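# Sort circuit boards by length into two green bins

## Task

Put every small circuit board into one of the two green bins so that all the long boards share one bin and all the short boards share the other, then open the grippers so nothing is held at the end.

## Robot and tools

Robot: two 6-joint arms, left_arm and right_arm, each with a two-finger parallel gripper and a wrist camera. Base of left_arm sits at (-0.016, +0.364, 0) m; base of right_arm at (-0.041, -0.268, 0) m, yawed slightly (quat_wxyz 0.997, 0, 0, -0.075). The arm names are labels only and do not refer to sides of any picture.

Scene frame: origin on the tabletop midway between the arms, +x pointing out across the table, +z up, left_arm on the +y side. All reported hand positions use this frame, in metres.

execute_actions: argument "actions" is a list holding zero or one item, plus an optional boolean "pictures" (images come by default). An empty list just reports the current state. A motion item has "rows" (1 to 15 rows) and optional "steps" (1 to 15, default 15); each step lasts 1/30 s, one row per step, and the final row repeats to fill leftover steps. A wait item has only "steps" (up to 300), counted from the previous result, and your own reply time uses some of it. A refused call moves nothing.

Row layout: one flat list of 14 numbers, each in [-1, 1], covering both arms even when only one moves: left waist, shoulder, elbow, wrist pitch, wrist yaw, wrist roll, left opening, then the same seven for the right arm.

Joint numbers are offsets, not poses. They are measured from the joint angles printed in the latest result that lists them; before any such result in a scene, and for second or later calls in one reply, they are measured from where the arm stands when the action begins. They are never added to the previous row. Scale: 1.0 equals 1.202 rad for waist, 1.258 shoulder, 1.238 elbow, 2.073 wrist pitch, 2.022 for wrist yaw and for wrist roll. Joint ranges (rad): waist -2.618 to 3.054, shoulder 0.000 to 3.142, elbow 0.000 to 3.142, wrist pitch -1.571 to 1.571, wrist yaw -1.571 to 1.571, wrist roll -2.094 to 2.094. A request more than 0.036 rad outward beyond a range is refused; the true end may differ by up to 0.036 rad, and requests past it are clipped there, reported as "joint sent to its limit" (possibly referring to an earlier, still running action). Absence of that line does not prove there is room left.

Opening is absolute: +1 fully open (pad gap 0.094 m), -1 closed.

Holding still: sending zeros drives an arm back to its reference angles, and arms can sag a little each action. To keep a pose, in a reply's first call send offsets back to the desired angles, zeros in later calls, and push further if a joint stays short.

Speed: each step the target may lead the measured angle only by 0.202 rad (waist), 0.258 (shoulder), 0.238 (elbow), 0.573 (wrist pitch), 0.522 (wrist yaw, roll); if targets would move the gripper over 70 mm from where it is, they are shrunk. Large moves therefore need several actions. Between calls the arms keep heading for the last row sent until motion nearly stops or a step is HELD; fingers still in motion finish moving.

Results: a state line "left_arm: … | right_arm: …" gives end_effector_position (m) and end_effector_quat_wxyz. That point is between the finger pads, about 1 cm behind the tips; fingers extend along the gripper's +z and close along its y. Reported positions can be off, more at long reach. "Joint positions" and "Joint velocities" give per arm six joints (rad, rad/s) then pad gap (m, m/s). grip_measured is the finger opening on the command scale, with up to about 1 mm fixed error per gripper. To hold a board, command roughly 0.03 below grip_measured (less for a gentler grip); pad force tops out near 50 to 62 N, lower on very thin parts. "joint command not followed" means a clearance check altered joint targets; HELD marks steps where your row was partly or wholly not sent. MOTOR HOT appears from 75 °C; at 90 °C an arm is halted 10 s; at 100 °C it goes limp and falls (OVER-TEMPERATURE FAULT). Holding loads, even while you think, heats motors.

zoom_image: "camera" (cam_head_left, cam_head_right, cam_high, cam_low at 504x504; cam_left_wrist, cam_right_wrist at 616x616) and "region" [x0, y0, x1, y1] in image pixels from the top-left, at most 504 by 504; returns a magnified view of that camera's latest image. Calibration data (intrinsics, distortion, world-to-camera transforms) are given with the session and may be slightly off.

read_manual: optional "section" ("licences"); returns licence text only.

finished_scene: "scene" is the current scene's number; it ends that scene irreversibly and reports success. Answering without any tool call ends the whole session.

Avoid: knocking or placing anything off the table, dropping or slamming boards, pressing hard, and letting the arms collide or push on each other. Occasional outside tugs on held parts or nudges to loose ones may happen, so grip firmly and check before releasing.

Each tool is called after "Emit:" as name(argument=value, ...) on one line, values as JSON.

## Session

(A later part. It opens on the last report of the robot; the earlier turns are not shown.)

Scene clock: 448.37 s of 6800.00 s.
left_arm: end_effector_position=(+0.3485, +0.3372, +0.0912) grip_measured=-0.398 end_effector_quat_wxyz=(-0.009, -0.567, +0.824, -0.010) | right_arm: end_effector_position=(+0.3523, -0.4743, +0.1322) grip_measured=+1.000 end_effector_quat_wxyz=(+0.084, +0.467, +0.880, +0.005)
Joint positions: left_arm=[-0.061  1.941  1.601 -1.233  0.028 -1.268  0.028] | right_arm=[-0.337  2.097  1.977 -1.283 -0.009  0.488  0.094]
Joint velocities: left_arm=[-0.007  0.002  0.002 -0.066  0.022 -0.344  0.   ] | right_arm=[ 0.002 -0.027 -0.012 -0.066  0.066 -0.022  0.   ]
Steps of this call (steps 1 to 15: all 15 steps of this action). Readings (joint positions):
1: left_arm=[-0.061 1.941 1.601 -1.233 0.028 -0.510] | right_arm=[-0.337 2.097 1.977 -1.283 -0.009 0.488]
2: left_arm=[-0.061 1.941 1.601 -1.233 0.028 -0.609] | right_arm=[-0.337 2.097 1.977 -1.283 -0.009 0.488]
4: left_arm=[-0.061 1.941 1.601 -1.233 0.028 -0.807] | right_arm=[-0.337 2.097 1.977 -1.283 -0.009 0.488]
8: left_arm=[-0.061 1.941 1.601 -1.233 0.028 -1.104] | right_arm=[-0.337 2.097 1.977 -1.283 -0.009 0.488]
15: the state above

Need −2.09: Δ = −0.82 → −0.406. Also fix q5 (−0.028).

Emit:
execute_actions(actions=[{"rows":[[0,0,0,0,-0.02,-0.406,-0.4,0,0,0,0,0,0,1]],"steps":15}])

Scene clock: 450.57 s of 6800.00 s.
left_arm: end_effector_position=(+0.3490, +0.3419, +0.0911) grip_measured=-0.398 end_effector_quat_wxyz=(+0.001, +0.835, -0.551, -0.000) | right_arm: end_effector_position=(+0.3523, -0.4743, +0.1322) grip_measured=+1.000 end_effector_quat_wxyz=(+0.084, +0.467, +0.880, +0.005)
Joint positions: left_arm=[-0.061  1.941  1.601 -1.232  0.001 -2.038  0.028] | right_arm=[-0.337  2.097  1.977 -1.283 -0.009  0.488  0.094]
Joint velocities: left_arm=[ 0.002 -0.007 -0.012 -0.007 -0.095 -0.212 -0.001] | right_arm=[ 0.017 -0.027 -0.012 -0.066 -0.022  0.007  0.   ]
joint sent to its limit (left arm) — the command would take joint 6 (wrist roll) past its lower limit, so that joint was sent only as far as its limit.
Steps of this call (steps 1 to 30: the robot went on to your last target; steps 31 to 51: nothing new was sent; steps 52 to 66: all 15 steps of this action). Readings (joint positions):
52: left_arm=[-0.061 1.941 1.601 -1.232 0.024 -1.392] | right_arm=[-0.337 2.097 1.977 -1.283 -0.009 0.488]
53: left_arm=[-0.061 1.941 1.601 -1.232 0.020 -1.492] | right_arm=[-0.337 2.097 1.977 -1.283 -0.009 0.488]
55: left_arm=[-0.061 1.941 1.601 -1.232 0.012 -1.685] | right_arm=[-0.337 2.097 1.977 -1.283 -0.009 0.488]
59: left_arm=[-0.061 1.941 1.601 -1.232 0.005 -1.913] | right_arm=[-0.337 2.097 1.977 -1.283 -0.009 0.488]
66: the state above
camera_calibration (this result's frames):
cam_left_wrist: T_world_to_cam=[[0.851135, 0.524933, 0.00387616, -0.478232], [0.464868, -0.757134, 0.458962, 0.0834043], [0.243859, -0.388837, -0.888447, 0.241104], [0, 0, 0, 1]] pos_world=[0.309473, 0.407938, 0.177783]
cam_right_wrist: T_world_to_cam=[[-0.815463, -0.562066, -0.138212, 0.0458826], [-0.576667, 0.80947, 0.110518, 0.617033], [0.0497597, 0.169826, -0.984217, 0.303763], [0, 0, 0, 1]] pos_world=[0.378123, -0.525267, 0.237117]

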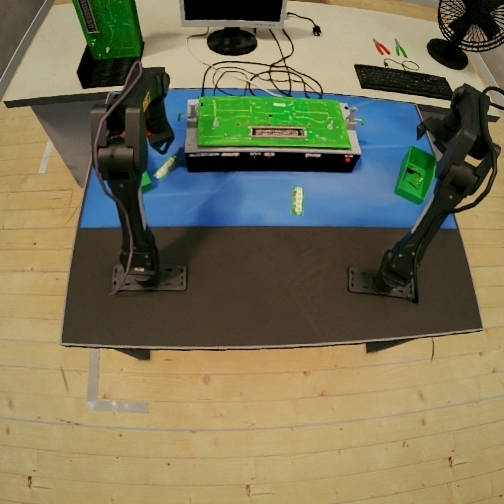

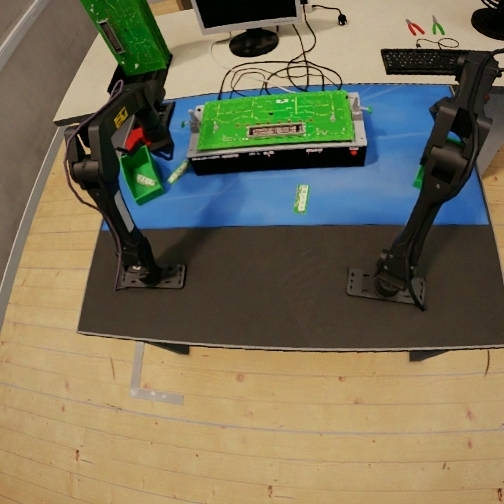

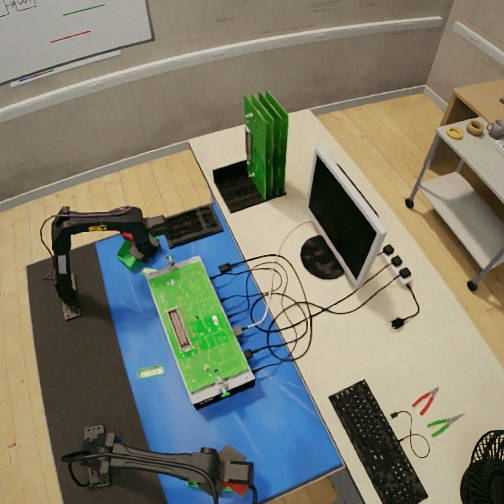

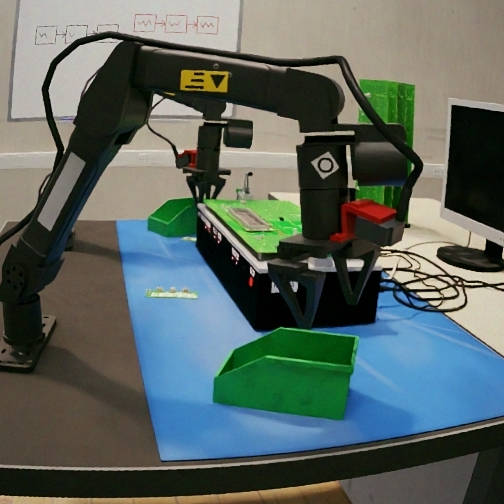

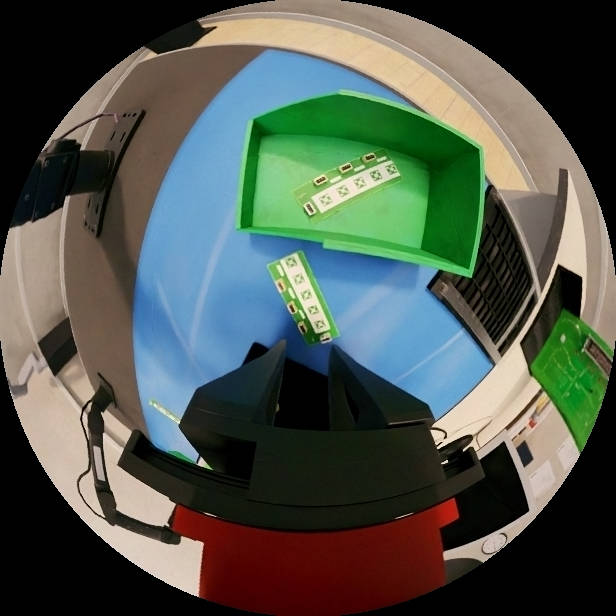

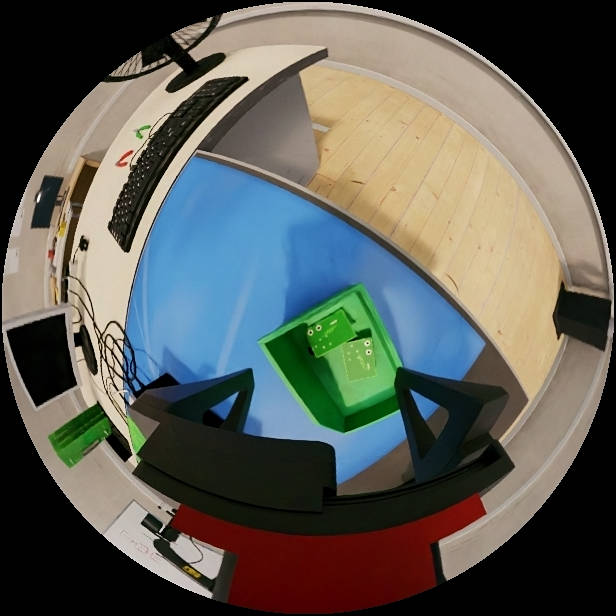

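Emit:
execute_actions(actions=[{"rows":[[-0.026,0,-0.05,0.03,0,-0.05,-0.4,0,0,0,0,0,0,1],[-0.026,0,-0.1,0.06,0,-0.05,-0.4,0,0,0,0,0,0,1],[-0.026,0,-0.15,0.09,0,-0.05,-0.4,0,0,0,0,0,0,1],[-0.026,0,-0.18,0.11,0,-0.05,-0.4,0,0,0,0,0,0,1],[-0.026,0,-0.20,0.122,0,-0.05,-0.4,0,0,0,0,0,0,1]],"steps":15}])

action 0: row 1 of 5 would take left_arm/dleft/joint6 (the wrist roll) more than 0.036 radians past the lower end of its range (-2.094 radians), so nothing of the call was run and nothing moved. Give that column a number nearer 0 in that row, or first move the joint away from that end.

Emit:
execute_actions(actions=[{"rows":[[-0.026,0,-0.05,0.03,0,0,-0.4,0,0,0,0,0,0,1],[-0.026,0,-0.1,0.06,0,0,-0.4,0,0,0,0,0,0,1],[-0.026,0,-0.15,0.09,0,0,-0.4,0,0,0,0,0,0,1],[-0.026,0,-0.18,0.11,0,0,-0.4,0,0,0,0,0,0,1],[-0.026,0,-0.20,0.122,0,0,-0.4,0,0,0,0,0,0,1]],"steps":15}])

Scene clock: 466.07 s of 6800.00 s.
left_arm: end_effector_position=(+0.3313, +0.3335, +0.0277) grip_measured=-0.398 end_effector_quat_wxyz=(+0.006, +0.830, -0.558, -0.008) | right_arm: end_effector_position=(+0.3523, -0.4743, +0.1322) grip_measured=+1.000 end_effector_quat_wxyz=(+0.084, +0.467, +0.880, +0.005)
Joint positions: left_arm=[-0.088  1.95   1.354 -0.995  0.003 -2.048  0.028] | right_arm=[-0.337  2.097  1.977 -1.283 -0.009  0.488  0.094]
Joint velocities: left_arm=[ 0.002  0.002 -0.012  0.212 -0.022 -0.007  0.   ] | right_arm=[-0.022 -0.022  0.007 -0.022 -0.022  0.022  0.   ]
joint sent to its limit (left arm) — the command would take joint 6 (wrist roll) past its lower limit, so that joint was sent only as far as its limit.
Steps of this call (steps 1 to 30: the robot went on to your last target; steps 31 to 90: nothing new was sent; then 12.00 s passed at rest; steps 91 to 105: all 15 steps of this action). Readings (joint positions):
91: left_arm=[-0.064 1.940 1.594 -1.222 0.000 -2.067] | right_arm=[-0.337 2.097 1.977 -1.283 -0.009 0.488]
92: left_arm=[-0.068 1.936 1.571 -1.196 0.000 -2.063] | right_arm=[-0.337 2.097 1.977 -1.283 -0.009 0.488]
94: left_arm=[-0.079 1.930 1.487 -1.125 0.000 -2.057] | right_arm=[-0.337 2.097 1.977 -1.283 -0.009 0.488]
98: left_arm=[-0.088 1.947 1.362 -1.052 0.003 -2.051] | right_arm=[-0.337 2.097 1.977 -1.283 -0.009 0.488]
105: the state above
camera_calibration (this result's frames):
cam_left_wrist: T_world_to_cam=[[0.859349, 0.511244, -0.0121657, -0.456271], [0.461222, -0.764553, 0.450259, 0.118327], [0.220891, -0.392541, -0.892815, 0.194776], [0, 0, 0, 1]] pos_world=[0.294497, 0.40019, 0.115071]
cam_right_wrist: T_world_to_cam=[[-0.815463, -0.562066, -0.138212, 0.0458826], [-0.576667, 0.80947, 0.110518, 0.617033], [0.0497597, 0.169826, -0.984217, 0.303763], [0, 0, 0, 1]] pos_world=[0.378123, -0.525267, 0.237117]

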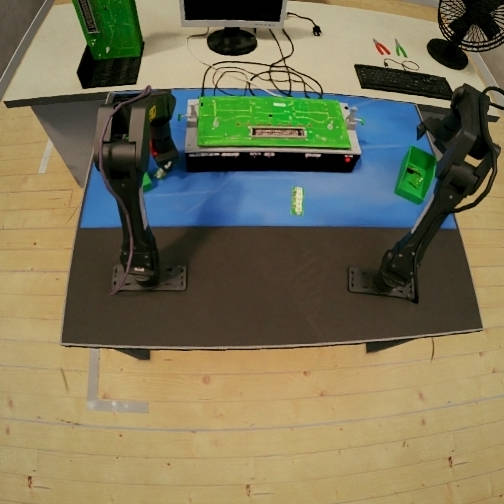

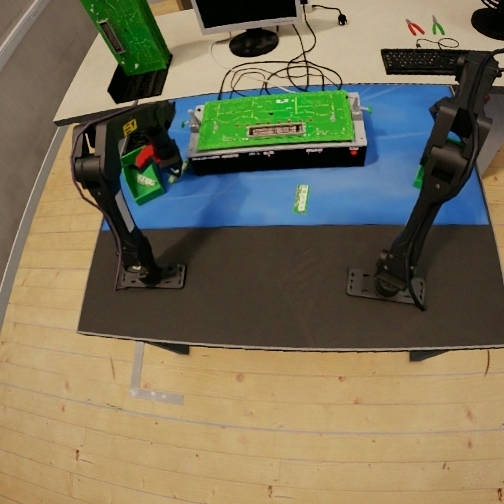

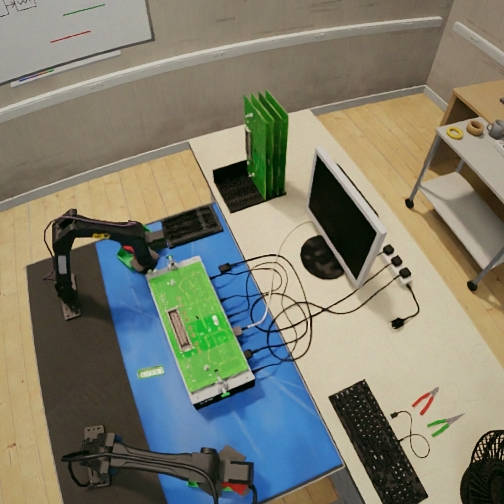

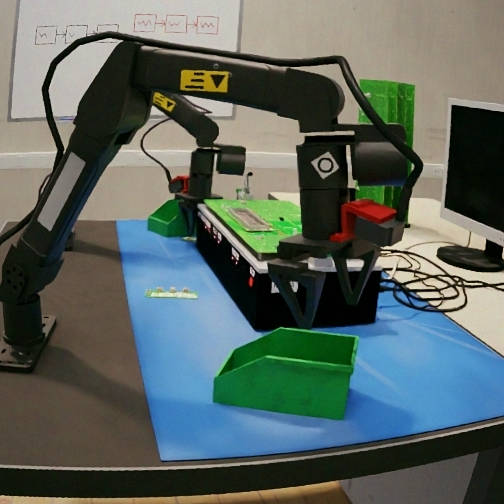

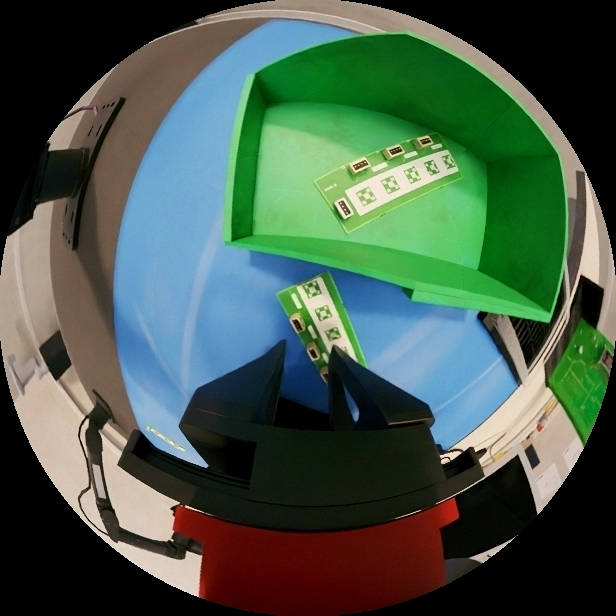

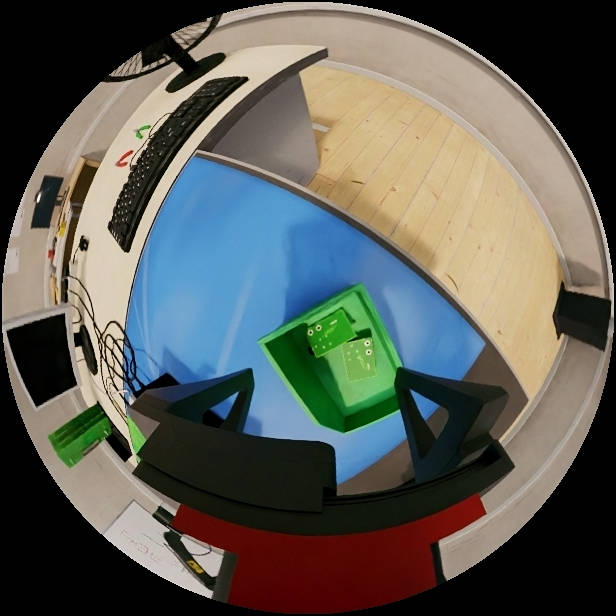

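Emit:
execute_actions(actions=[{"rows":[[0,0,-0.026,0.02,0,0,-0.4,0,0,0,0,0,0,1],[0,0,-0.052,0.04,0,0,-0.4,0,0,0,0,0,0,1]],"steps":12}], pictures=false)

Emit:
execute_actions(actions=[{"rows":[[0,0,0,0,0,0,-0.7,0,0,0,0,0,0,1],[0,0,0,0,0,0,-0.85,0,0,0,0,0,0,1],[0,0,0,0,0,0,-1,0,0,0,0,0,0,1]],"steps":15}])

Scene clock: 470.67 s of 6800.00 s.
left_arm: end_effector_position=(+0.3326, +0.3334, +0.0156) grip_measured=-0.398 end_effector_quat_wxyz=(+0.000, +0.830, -0.558, +0.003) | right_arm: end_effector_position=(+0.3523, -0.4743, +0.1322) grip_measured=+1.000 end_effector_quat_wxyz=(+0.084, +0.467, +0.880, +0.005)
Joint positions: left_arm=[-0.088  1.95   1.303 -0.919  0.003 -2.047  0.028] | right_arm=[-0.337  2.097  1.977 -1.283 -0.009  0.488  0.094]
Joint velocities: left_arm=[ 0.002  0.017  0.012  0.051  0.022 -0.007 -0.001] | right_arm=[ 0.002 -0.017 -0.007 -0.022  0.022  0.022  0.   ]
Steps of this call (steps 1 to 30: the robot went on to your last target; steps 31 to 90: nothing new was sent; then 1.20 s passed at rest; steps 91 to 102: all 12 steps of this action). Readings (joint positions):
91: left_arm=[-0.088 1.950 1.352 -0.975 0.003 -2.047] | right_arm=[-0.337 2.097 1.977 -1.283 -0.009 0.488]
92: left_arm=[-0.088 1.950 1.343 -0.962 0.003 -2.047] | right_arm=[-0.337 2.097 1.977 -1.283 -0.009 0.488]
94: left_arm=[-0.088 1.950 1.320 -0.940 0.003 -2.047] | right_arm=[-0.337 2.097 1.977 -1.283 -0.009 0.488]
98: left_arm=[-0.088 1.950 1.303 -0.931 0.003 -2.047] | right_arm=[-0.337 2.097 1.977 -1.283 -0.009 0.488]
102: the state above

Scene clock: 471.17 s of 6800.00 s.
left_arm: end_effector_position=(+0.3329, +0.3333, +0.0156) grip_measured=-0.945 end_effector_quat_wxyz=(+0.000, +0.830, -0.558, +0.003) | right_arm: end_effector_position=(+0.3523, -0.4743, +0.1322) grip_measured=+1.000 end_effector_quat_wxyz=(+0.084, +0.467, +0.880, +0.005)
Joint positions: left_arm=[-0.088  1.95   1.303 -0.918  0.004 -2.047  0.003] | right_arm=[-0.337  2.097  1.977 -1.283 -0.009  0.488  0.094]
Joint velocities: left_arm=[ 0.012 -0.007  0.017  0.007  0.022 -0.037 -0.001] | right_arm=[-0.012  0.002 -0.007  0.022 -0.022  0.051  0.   ]
Steps of this call (steps 1 to 15: all 15 steps of this action). Readings (joint positions):
1: left_arm=[-0.088 1.950 1.303 -0.918 0.003 -2.047] | right_arm=[-0.337 2.097 1.977 -1.283 -0.009 0.488]
2: left_arm=[-0.088 1.950 1.303 -0.918 0.003 -2.047] | right_arm=[-0.337 2.097 1.977 -1.283 -0.009 0.488]
4: left_arm=[-0.088 1.950 1.303 -0.918 0.004 -2.047] | right_arm=[-0.337 2.097 1.977 -1.283 -0.009 0.488]
8: left_arm=[-0.088 1.950 1.303 -0.918 0.004 -2.047] | right_arm=[-0.337 2.097 1.977 -1.283 -0.009 0.488]
15: the state above
camera_calibration (this result's frames):
cam_left_wrist: T_world_to_cam=[[0.859785, 0.510587, 0.00840993, -0.457896], [0.448858, -0.763486, 0.464344, 0.126368], [0.243509, -0.395461, -0.885615, 0.176834], [0, 0, 0, 1]] pos_world=[0.29391, 0.400207, 0.10178]
cam_right_wrist: T_world_to_cam=[[-0.815463, -0.562066, -0.138212, 0.0458826], [-0.576667, 0.80947, 0.110518, 0.617033], [0.0497597, 0.169826, -0.984217, 0.303763], [0, 0, 0, 1]] pos_world=[0.378123, -0.525267, 0.237117]

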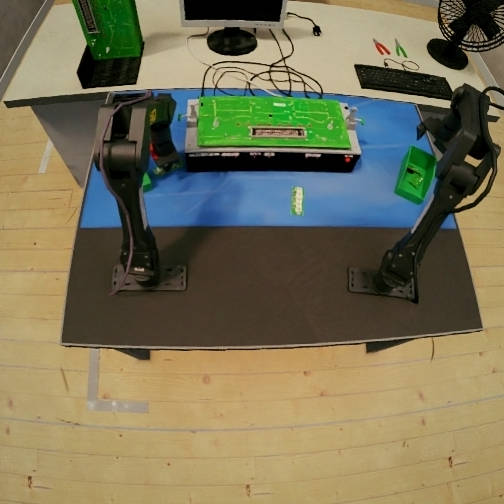

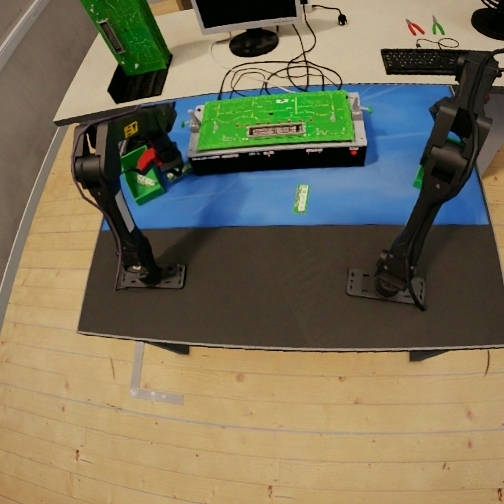

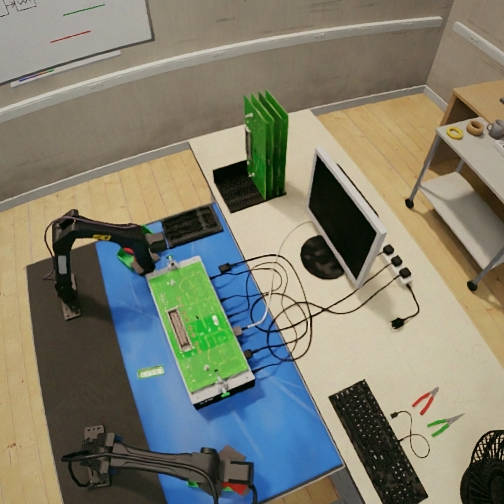

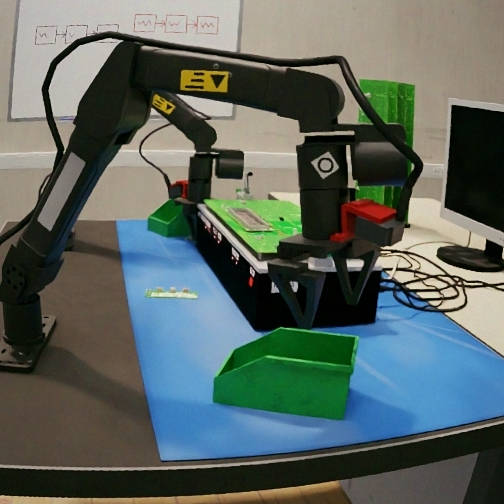

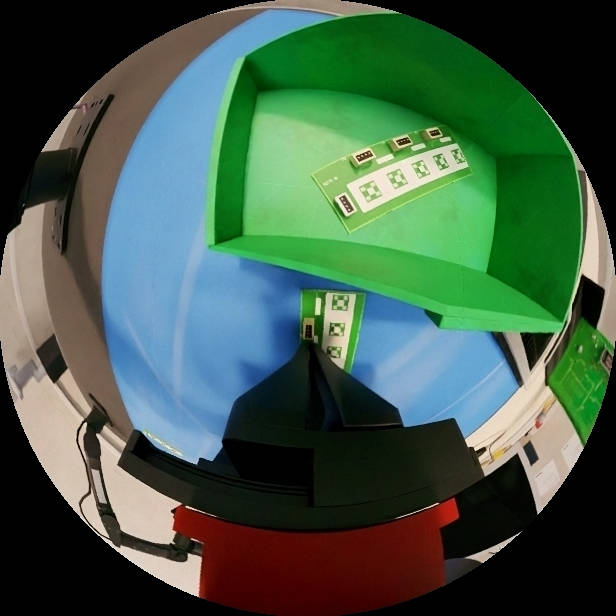

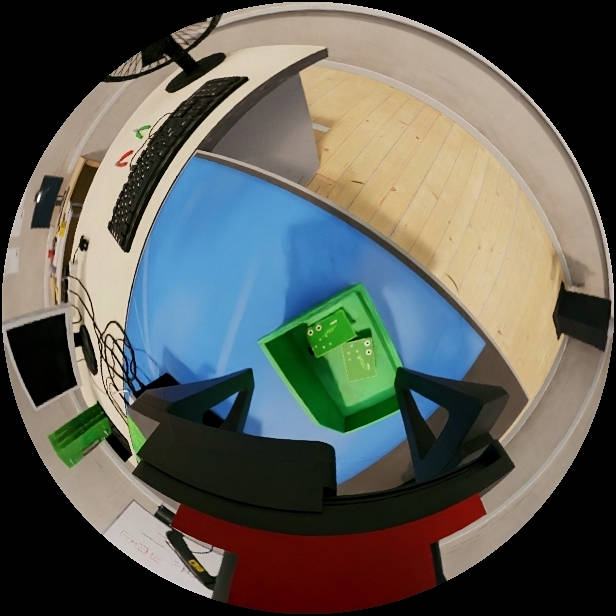

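Emit:
execute_actions(actions=[{"rows":[[0,0,0.02,-0.012,0,0,-1,0,0,0,0,0,0,1],[0,0,0.045,-0.028,0,0,-1,0,0,0,0,0,0,1],[0,0,0.07,-0.044,0,0,-1,0,0,0,0,0,0,1],[0,0,0.095,-0.06,0,0,-1,0,0,0,0,0,0,1],[0,0,0.12,-0.075,0,0,-1,0,0,0,0,0,0,1],[0,0,0.145,-0.09,0,0,-1,0,0,0,0,0,0,1],[0,0,0.17,-0.106,0,0,-1,0,0,0,0,0,0,1],[0,0,0.195,-0.122,0,0,-1,0,0,0,0,0,0,1],[0,0,0.22,-0.138,0,0,-1,0,0,0,0,0,0,1],[0,0,0.245,-0.153,0,0,-1,0,0,0,0,0,0,1],[0,0,0.27,-0.169,0,0,-1,0,0,0,0,0,0,1],[0,0,0.295,-0.185,0,0,-1,0,0,0,0,0,0,1],[0,0,0.32,-0.2,0,0,-1,0,0,0,0,0,0,1],[0,0,0.335,-0.21,0,0,-1,0,0,0,0,0,0,1]],"steps":15}], pictures=false)

Emit:
execute_actions(actions=[{"rows":[[0.02,0,0,0,0,0,-1,0,0,0,0,0,0,1],[0.045,0,0,0,0,0,-1,0,0,0,0,0,0,1],[0.07,0,0,0,0,0,-1,0,0,0,0,0,0,1],[0.095,0,0,0,0,0,-1,0,0,0,0,0,0,1],[0.12,0,0,0,0,0,-1,0,0,0,0,0,0,1],[0.145,0,0,0,0,0,-1,0,0,0,0,0,0,1],[0.17,0,0,0,0,0,-1,0,0,0,0,0,0,1],[0.195,0,0,0,0,0,-1,0,0,0,0,0,0,1],[0.22,0,0,0,0,0,-1,0,0,0,0,0,0,1],[0.245,0,0,0,0,0,-1,0,0,0,0,0,0,1],[0.27,0,0,0,0,0,-1,0,0,0,0,0,0,1],[0.29,0,0,0,0,0,-1,0,0,0,0,0,0,1],[0.305,0,0,0,0,0,-1,0,0,0,0,0,0,1]],"steps":15}])

Scene clock: 485.07 s of 6800.00 s.
left_arm: end_effector_position=(+0.3691, +0.3299, +0.1080) grip_measured=-0.945 end_effector_quat_wxyz=(-0.014, +0.829, -0.558, +0.030) | right_arm: end_effector_position=(+0.3523, -0.4743, +0.1322) grip_measured=+1.000 end_effector_quat_wxyz=(+0.084, +0.467, +0.880, +0.005)
Joint positions: left_arm=[-0.088  1.952  1.681 -1.233  0.004 -2.047  0.003] | right_arm=[-0.337  2.097  1.977 -1.283 -0.009  0.488  0.094]
Joint velocities: left_arm=[ 0.002 -0.012  0.569 -0.623 -0.051 -0.037 -0.001] | right_arm=[ 0.007 -0.017  0.002 -0.051  0.037  0.007  0.   ]
Steps of this call (steps 1 to 15: the robot went on to your last target; steps 16 to 90: nothing new was sent; then 10.40 s passed at rest; steps 91 to 105: all 15 steps of this action). Readings (joint positions):
91: left_arm=[-0.088 1.950 1.303 -0.918 0.004 -2.047] | right_arm=[-0.337 2.097 1.977 -1.283 -0.009 0.488]
92: left_arm=[-0.088 1.950 1.309 -0.927 0.004 -2.047] | right_arm=[-0.337 2.097 1.977 -1.283 -0.009 0.488]
94: left_arm=[-0.088 1.952 1.343 -0.963 0.004 -2.047] | right_arm=[-0.337 2.097 1.977 -1.283 -0.009 0.488]
98: left_arm=[-0.088 1.952 1.472 -1.049 0.004 -2.047] | right_arm=[-0.337 2.097 1.977 -1.283 -0.009 0.488]
105: the state above

Scene clock: 485.57 s of 6800.00 s.
left_arm: end_effector_position=(+0.3589, +0.4718, +0.1117) grip_measured=-0.945 end_effector_quat_wxyz=(-0.025, +0.917, -0.396, +0.035) | right_arm: end_effector_position=(+0.3523, -0.4743, +0.1322) grip_measured=+1.000 end_effector_quat_wxyz=(+0.084, +0.467, +0.880, +0.005)
Joint positions: left_arm=[ 0.281  1.947  1.688 -1.226  0.006 -2.047  0.003] | right_arm=[-0.337  2.097  1.977 -1.283 -0.009  0.488  0.094]
Joint velocities: left_arm=[ 0.354  0.012 -0.017 -0.007 -0.11  -0.037  0.   ] | right_arm=[-0.002  0.002 -0.007 -0.037 -0.007 -0.007  0.   ]
Steps of this call (steps 1 to 15: all 15 steps of this action). Readings (joint positions):
1: left_arm=[-0.087 1.949 1.688 -1.234 0.004 -2.047] | right_arm=[-0.337 2.097 1.977 -1.283 -0.009 0.488]
2: left_arm=[-0.081 1.947 1.688 -1.231 0.007 -2.047] | right_arm=[-0.337 2.097 1.977 -1.283 -0.009 0.488]
4: left_arm=[-0.050 1.947 1.688 -1.231 0.013 -2.047] | right_arm=[-0.337 2.097 1.977 -1.283 -0.009 0.488]
8: left_arm=[0.080 1.947 1.688 -1.227 0.015 -2.047] | right_arm=[-0.337 2.097 1.977 -1.283 -0.009 0.488]
15: the state above
camera_calibration (this result's frames):
cam_left_wrist: T_world_to_cam=[[0.614847, 0.785408, 0.0713903, -0.600524], [0.656338, -0.559784, 0.505828, 0.000637506], [0.437244, -0.264151, -0.859675, 0.176023], [0, 0, 0, 1]] pos_world=[0.291847, 0.51851, 0.193872]
cam_right_wrist: T_world_to_cam=[[-0.815463, -0.562066, -0.138212, 0.0458826], [-0.576667, 0.80947, 0.110518, 0.617033], [0.0497597, 0.169826, -0.984217, 0.303763], [0, 0, 0, 1]] pos_world=[0.378123, -0.525267, 0.237117]

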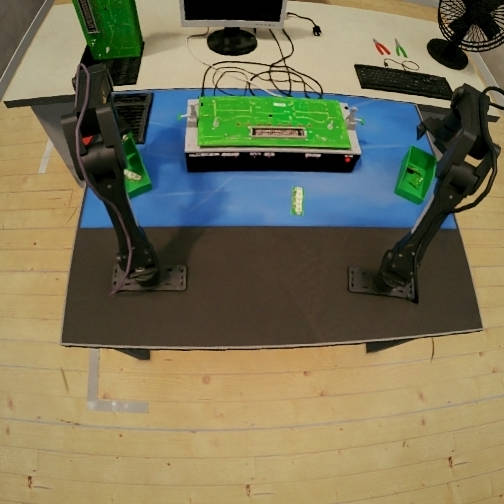

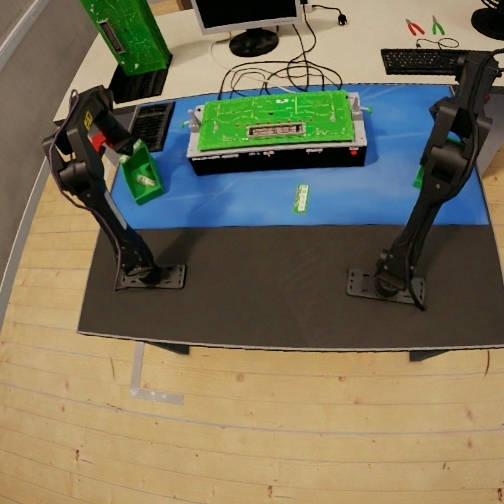

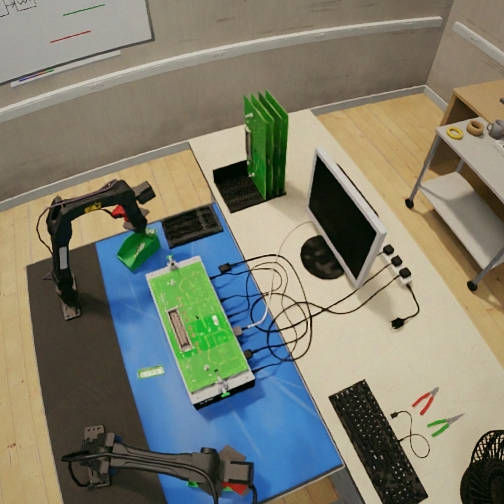

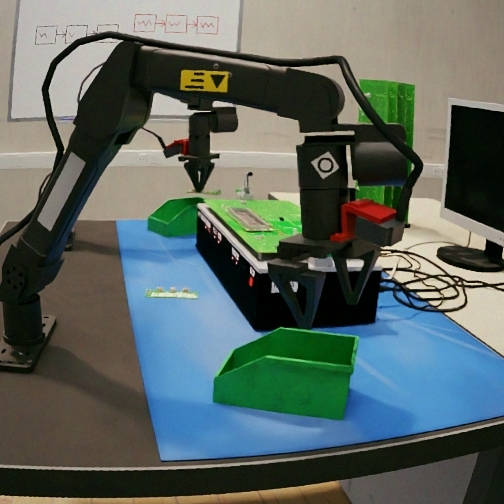

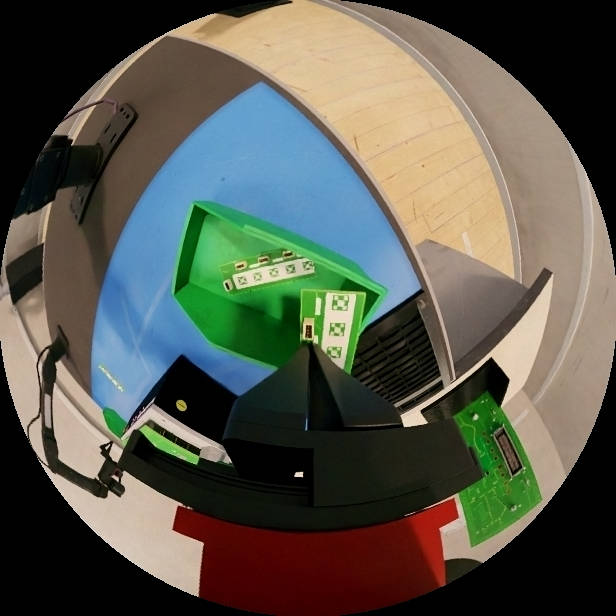

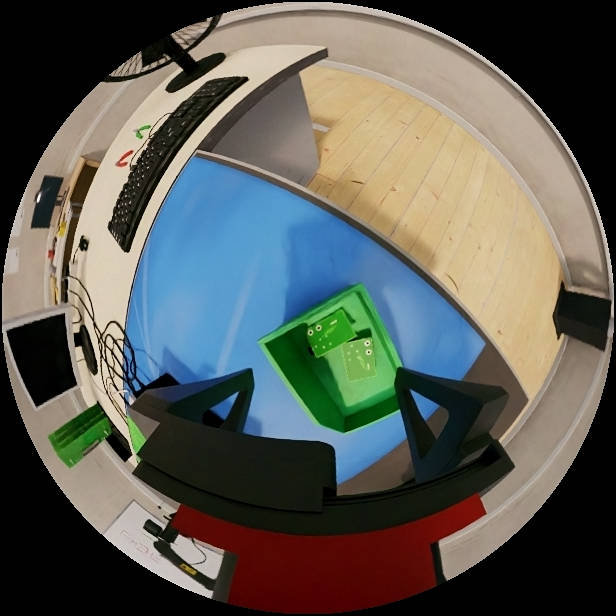

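Emit:
execute_actions(actions=[{"rows":[[0,0,0,-0.015,0,0,-1,0,0,0,0,0,0,1],[0,0,0,-0.03,0,0,-1,0,0,0,0,0,0,1],[0,0,0,-0.045,0,0,-1,0,0,0,0,0,0,1],[0,0,0,-0.06,0,0,-1,0,0,0,0,0,0,1],[0,0,0,-0.075,0,0,-1,0,0,0,0,0,0,1],[0,0,0,-0.09,0,0,-1,0,0,0,0,0,0,1],[0,0,0,-0.1,0,0,-1,0,0,0,0,0,0,1]],"steps":15}])

Scene clock: 490.53 s of 6800.00 s.
left_arm: end_effector_position=(+0.3162, +0.4618, +0.1118) grip_measured=-0.945 end_effector_quat_wxyz=(+0.030, +0.918, -0.393, -0.034) | right_arm: end_effector_position=(+0.3523, -0.4743, +0.1322) grip_measured=+1.000 end_effector_quat_wxyz=(+0.084, +0.467, +0.880, +0.005)
Joint positions: left_arm=[ 0.286  1.947  1.688 -1.402  0.004 -2.047  0.003] | right_arm=[-0.337  2.097  1.977 -1.283 -0.009  0.488  0.094]
Joint velocities: left_arm=[-0.007 -0.002  0.017 -0.081 -0.051  0.007  0.001] | right_arm=[ 0.007 -0.017  0.002  0.051 -0.051 -0.037  0.   ]
Steps of this call (steps 1 to 15: the robot went on to your last target; steps 16 to 90: nothing new was sent; then 1.47 s passed at rest; steps 91 to 105: all 15 steps of this action). Readings (joint positions):
91: left_arm=[0.286 1.947 1.688 -1.226 0.004 -2.047] | right_arm=[-0.337 2.097 1.977 -1.283 -0.009 0.488]
92: left_arm=[0.286 1.947 1.688 -1.231 0.004 -2.047] | right_arm=[-0.337 2.097 1.977 -1.283 -0.009 0.488]
94: left_arm=[0.286 1.947 1.688 -1.255 0.004 -2.047] | right_arm=[-0.337 2.097 1.977 -1.283 -0.009 0.488]
98: left_arm=[0.286 1.947 1.688 -1.339 0.004 -2.047] | right_arm=[-0.337 2.097 1.977 -1.283 -0.009 0.488]
105: the state above
camera_calibration (this result's frames):
cam_left_wrist: T_world_to_cam=[[0.61075, 0.788706, -0.0701928, -0.550864], [0.73748, -0.53432, 0.413069, -0.00404517], [0.288284, -0.304047, -0.907991, 0.263107], [0, 0, 0, 1]] pos_world=[0.263574, 0.512306, 0.201903]
cam_right_wrist: T_world_to_cam=[[-0.815463, -0.562066, -0.138212, 0.0458826], [-0.576667, 0.80947, 0.110518, 0.617033], [0.0497597, 0.169826, -0.984217, 0.303763], [0, 0, 0, 1]] pos_world=[0.378123, -0.525267, 0.237117]

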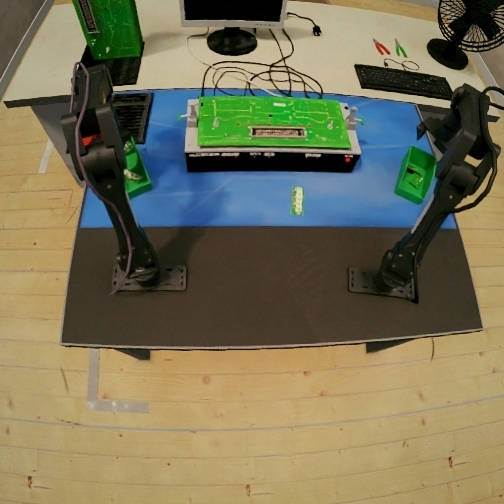

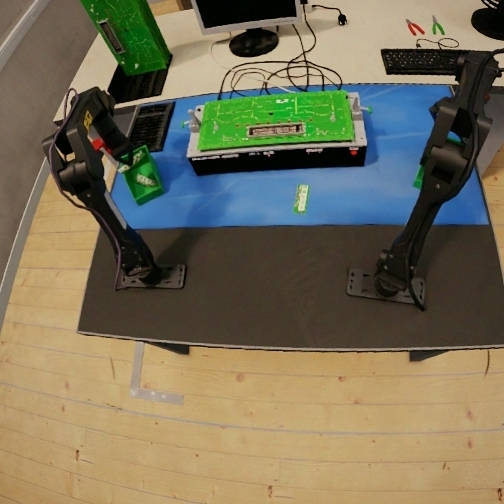

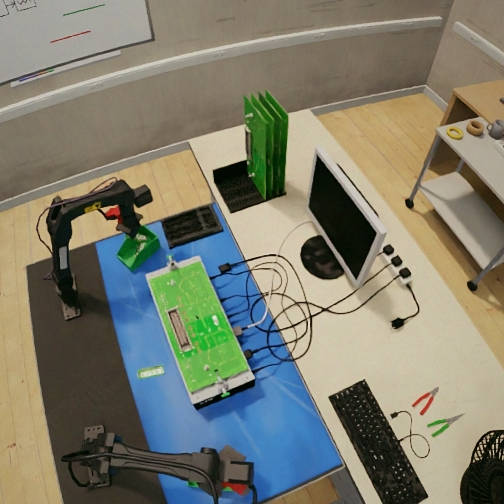

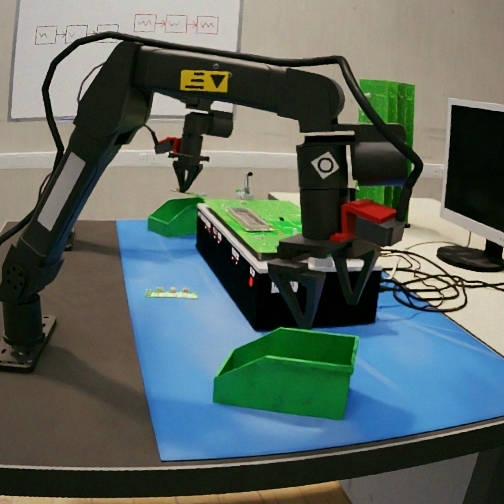

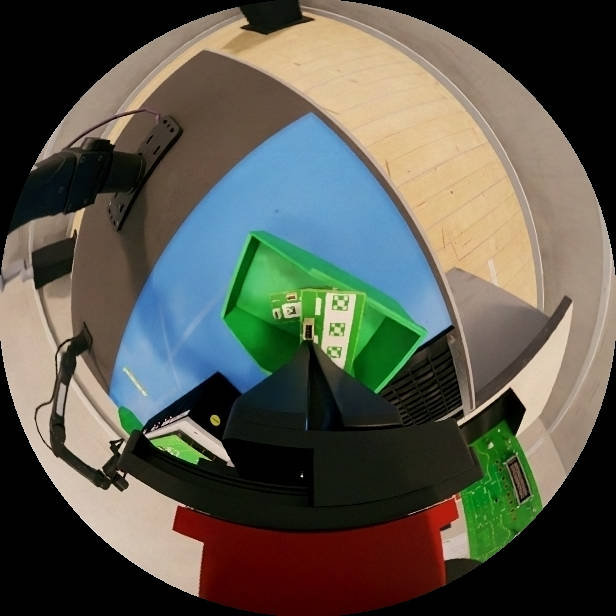

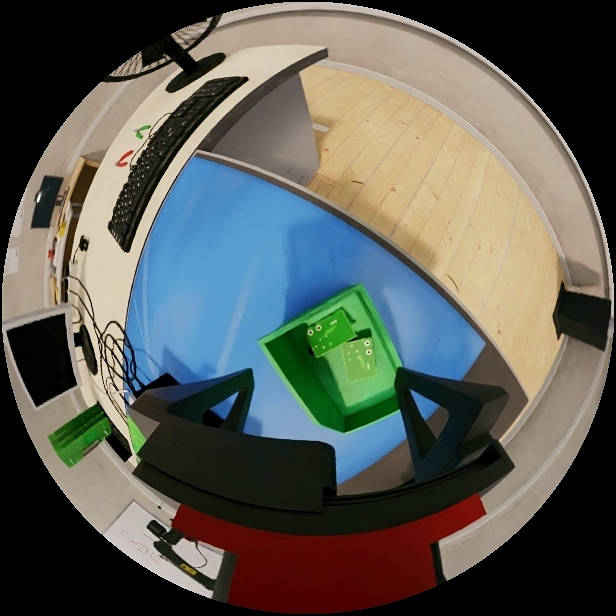

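Over the bin. Release.

Emit:
execute_actions(actions=[{"rows":[[0,0,0,0,0,0,-0.8,0,0,0,0,0,0,1],[0,0,0,0,0,0,-0.6,0,0,0,0,0,0,1],[0,0,0,0,0,0,1,0,0,0,0,0,0,1]],"steps":15}])

Scene clock: 492.70 s of 6800.00 s.
left_arm: end_effector_position=(+0.3159, +0.4617, +0.1119) grip_measured=+1.000 end_effector_quat_wxyz=(+0.031, +0.918, -0.393, -0.034) | right_arm: end_effector_position=(+0.3523, -0.4743, +0.1322) grip_measured=+1.000 end_effector_quat_wxyz=(+0.084, +0.467, +0.880, +0.005)
Joint positions: left_arm=[ 0.286  1.947  1.688 -1.403  0.004 -2.047  0.094] | right_arm=[-0.337  2.097  1.977 -1.283 -0.009  0.488  0.094]
Joint velocities: left_arm=[ 0.007 -0.002 -0.002 -0.022  0.022  0.007  0.   ] | right_arm=[ 0.012 -0.022  0.007  0.007 -0.037 -0.022  0.   ]
Steps of this call (steps 1 to 30: the robot went on to your last target; steps 31 to 50: nothing new was sent; steps 51 to 65: all 15 steps of this action). Readings (joint positions):
51: left_arm=[0.286 1.947 1.688 -1.413 0.004 -2.047] | right_arm=[-0.337 2.097 1.977 -1.283 -0.009 0.488]
52: left_arm=[0.286 1.947 1.688 -1.411 0.004 -2.047] | right_arm=[-0.337 2.097 1.977 -1.283 -0.009 0.488]
54: left_arm=[0.286 1.947 1.688 -1.408 0.004 -2.047] | right_arm=[-0.337 2.097 1.977 -1.283 -0.009 0.488]
58: left_arm=[0.286 1.947 1.688 -1.405 0.004 -2.047] | right_arm=[-0.337 2.097 1.977 -1.283 -0.009 0.488]
65: the state above
camera_calibration (this result's frames):
cam_left_wrist: T_world_to_cam=[[0.610646, 0.788676, -0.0714251, -0.550372], [0.738084, -0.534143, 0.412217, -0.00402614], [0.286954, -0.304436, -0.908282, 0.263844], [0, 0, 0, 1]] pos_world=[0.263343, 0.512238, 0.201993]
cam_right_wrist: T_world_to_cam=[[-0.815463, -0.562066, -0.138212, 0.0458826], [-0.576667, 0.80947, 0.110518, 0.617033], [0.0497597, 0.169826, -0.984217, 0.303763], [0, 0, 0, 1]] pos_world=[0.378123, -0.525267, 0.237117]

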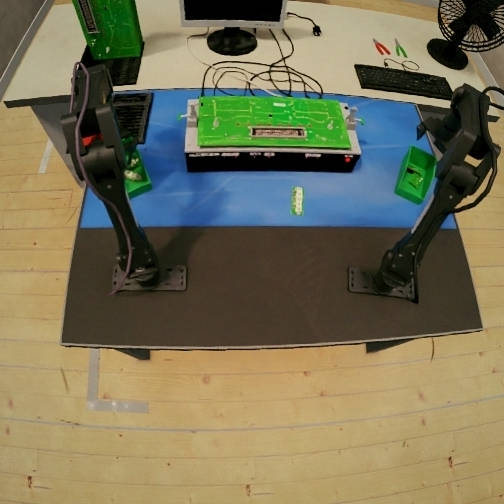

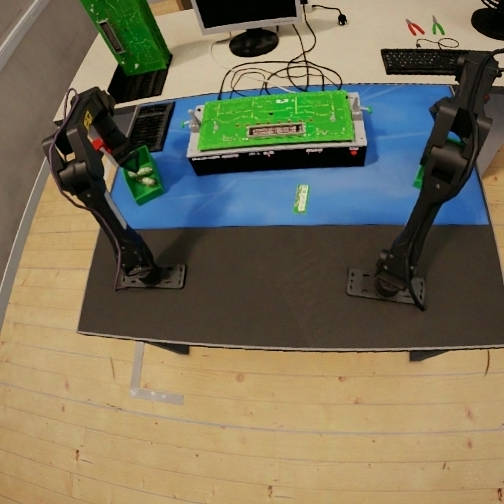

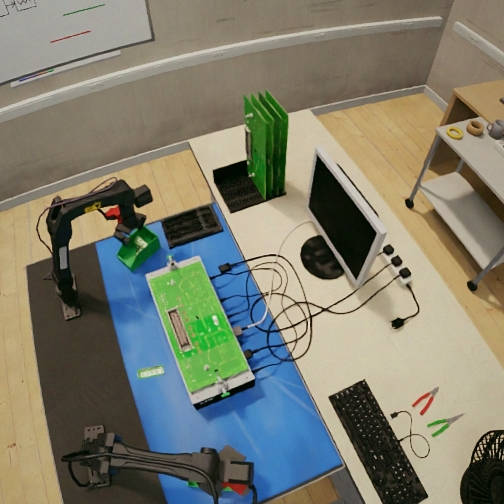

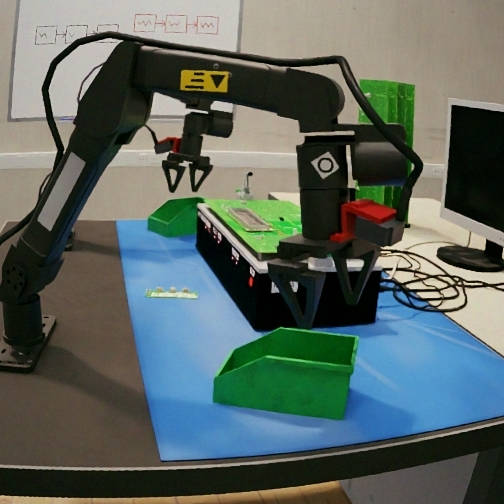

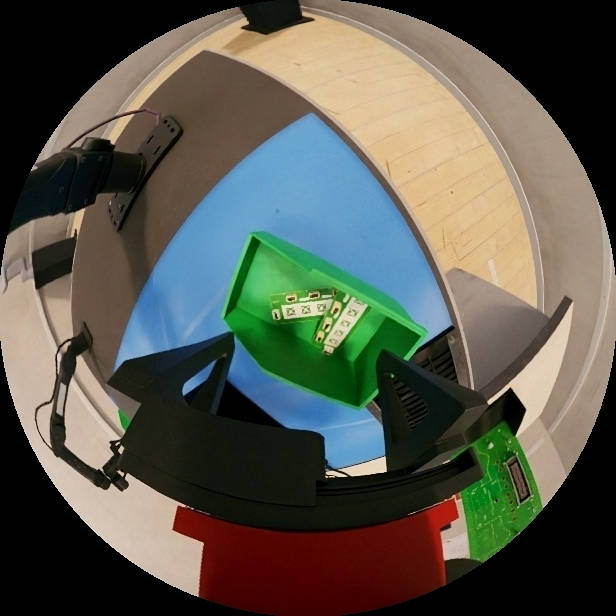

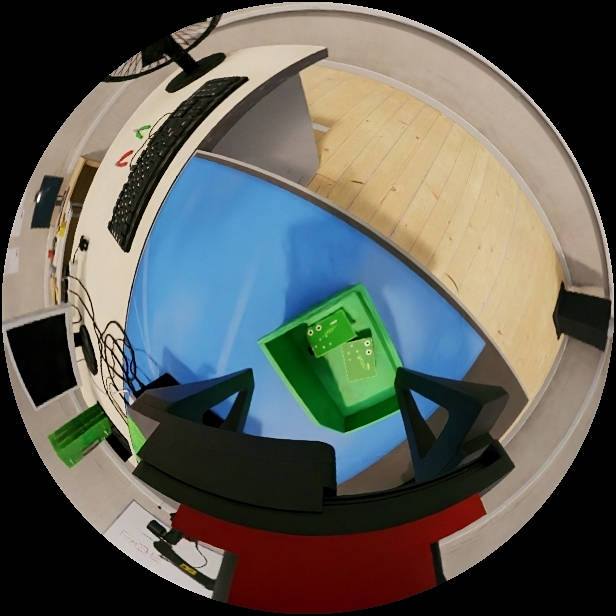

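Emit:
execute_actions(actions=[{"rows":[[0,-0.355,-0.475,0.117,0,1,1,0,0,0,0,0,0,1]],"steps":15}], pictures=false)

Emit:
execute_actions(actions=[{"rows":[[-0.6,0,0,0,0,0.98,1,0,0,0,0,0,0,1]],"steps":15}], pictures=false)

Scene clock: 504.77 s of 6800.00 s.
left_arm: end_effector_position=(+0.2233, +0.4344, +0.0966) grip_measured=+1.000 end_effector_quat_wxyz=(+0.000, -0.418, +0.908, -0.003) | right_arm: end_effector_position=(+0.3523, -0.4743, +0.1322) grip_measured=+1.000 end_effector_quat_wxyz=(+0.084, +0.467, +0.880, +0.005)
Joint positions: left_arm=[ 0.286  1.496  1.109 -1.183  0.005 -0.578  0.094] | right_arm=[-0.337  2.097  1.977 -1.283 -0.009  0.488  0.094]
Joint velocities: left_arm=[ 0.012 -0.002  0.002  0.125 -0.022  2.821  0.   ] | right_arm=[-0.002  0.002 -0.007 -0.007 -0.007 -0.007  0.   ]
Steps of this call (steps 1 to 15: the robot went on to your last target; steps 16 to 90: nothing new was sent; then 8.57 s passed at rest; steps 91 to 105: all 15 steps of this action). Readings (joint positions):
91: left_arm=[0.286 1.909 1.634 -1.342 0.005 -1.966] | right_arm=[-0.337 2.097 1.977 -1.283 -0.009 0.488]
92: left_arm=[0.286 1.843 1.542 -1.276 0.005 -1.865] | right_arm=[-0.337 2.097 1.977 -1.283 -0.009 0.488]
94: left_arm=[0.286 1.678 1.366 -1.223 0.005 -1.666] | right_arm=[-0.337 2.097 1.977 -1.283 -0.009 0.488]
98: left_arm=[0.286 1.477 1.145 -1.221 0.005 -1.272] | right_arm=[-0.337 2.097 1.977 -1.283 -0.009 0.488]
105: the state above

Scene clock: 505.27 s of 6800.00 s.
left_arm: end_effector_position=(+0.2115, +0.2542, +0.0966) grip_measured=+1.000 end_effector_quat_wxyz=(+0.008, +0.626, +0.780, -0.005) | right_arm: end_effector_position=(+0.3523, -0.4743, +0.1322) grip_measured=+1.000 end_effector_quat_wxyz=(+0.084, +0.467, +0.880, +0.005)
Joint positions: left_arm=[-0.443  1.496  1.109 -1.17   0.013  0.909  0.094] | right_arm=[-0.337  2.097  1.977 -1.283 -0.009  0.488  0.094]
Joint velocities: left_arm=[ 0.002 -0.007 -0.007 -0.095 -0.095  2.821  0.   ] | right_arm=[-0.017 -0.007  0.012  0.007 -0.007 -0.037  0.   ]
Steps of this call (steps 1 to 15: all 15 steps of this action). Readings (joint positions):
1: left_arm=[0.260 1.496 1.109 -1.182 -0.008 -0.481] | right_arm=[-0.337 2.097 1.977 -1.283 -0.009 0.488]
2: left_arm=[0.202 1.496 1.109 -1.181 -0.014 -0.383] | right_arm=[-0.337 2.097 1.977 -1.283 -0.009 0.488]
4: left_arm=[0.055 1.496 1.109 -1.176 -0.010 -0.185] | right_arm=[-0.337 2.097 1.977 -1.283 -0.009 0.488]
8: left_arm=[-0.247 1.496 1.109 -1.170 -0.002 0.211] | right_arm=[-0.337 2.097 1.977 -1.283 -0.009 0.488]
15: the state above

Emit:
execute_actions(actions=[{"rows":[[-0.515,0,0,0,0,0.57,1,0,0,0,0,0,0,1]],"steps":15}], pictures=false)

Scene clock: 507.70 s of 6800.00 s.
left_arm: end_effector_position=(+0.1053, +0.1380, +0.0967) grip_measured=+1.000 end_effector_quat_wxyz=(+0.017, +1.000, +0.022, -0.000) | right_arm: end_effector_position=(+0.3523, -0.4743, +0.1322) grip_measured=+1.000 end_effector_quat_wxyz=(+0.084, +0.467, +0.880, +0.005)
Joint positions: left_arm=[-1.069  1.496  1.109 -1.154  0.015  2.026  0.094] | right_arm=[-0.337  2.097  1.977 -1.283 -0.009  0.488  0.094]
Joint velocities: left_arm=[-0.002  0.007 -0.007  0.037 -0.066  0.168  0.   ] | right_arm=[ 0.002  0.007  0.002 -0.037  0.066 -0.051  0.   ]
Steps of this call (steps 1 to 45: the robot went on to your last target; steps 46 to 58: nothing new was sent; steps 59 to 73: all 15 steps of this action). Readings (joint positions):
59: left_arm=[-0.469 1.496 1.109 -1.170 -0.008 1.473] | right_arm=[-0.337 2.097 1.977 -1.283 -0.009 0.488]
60: left_arm=[-0.526 1.496 1.109 -1.168 -0.014 1.572] | right_arm=[-0.337 2.097 1.977 -1.283 -0.009 0.488]
62: left_arm=[-0.674 1.496 1.109 -1.162 -0.010 1.743] | right_arm=[-0.337 2.097 1.977 -1.283 -0.009 0.488]
66: left_arm=[-0.971 1.496 1.109 -1.154 0.001 1.926] | right_arm=[-0.337 2.097 1.977 -1.283 -0.009 0.488]
73: the state above


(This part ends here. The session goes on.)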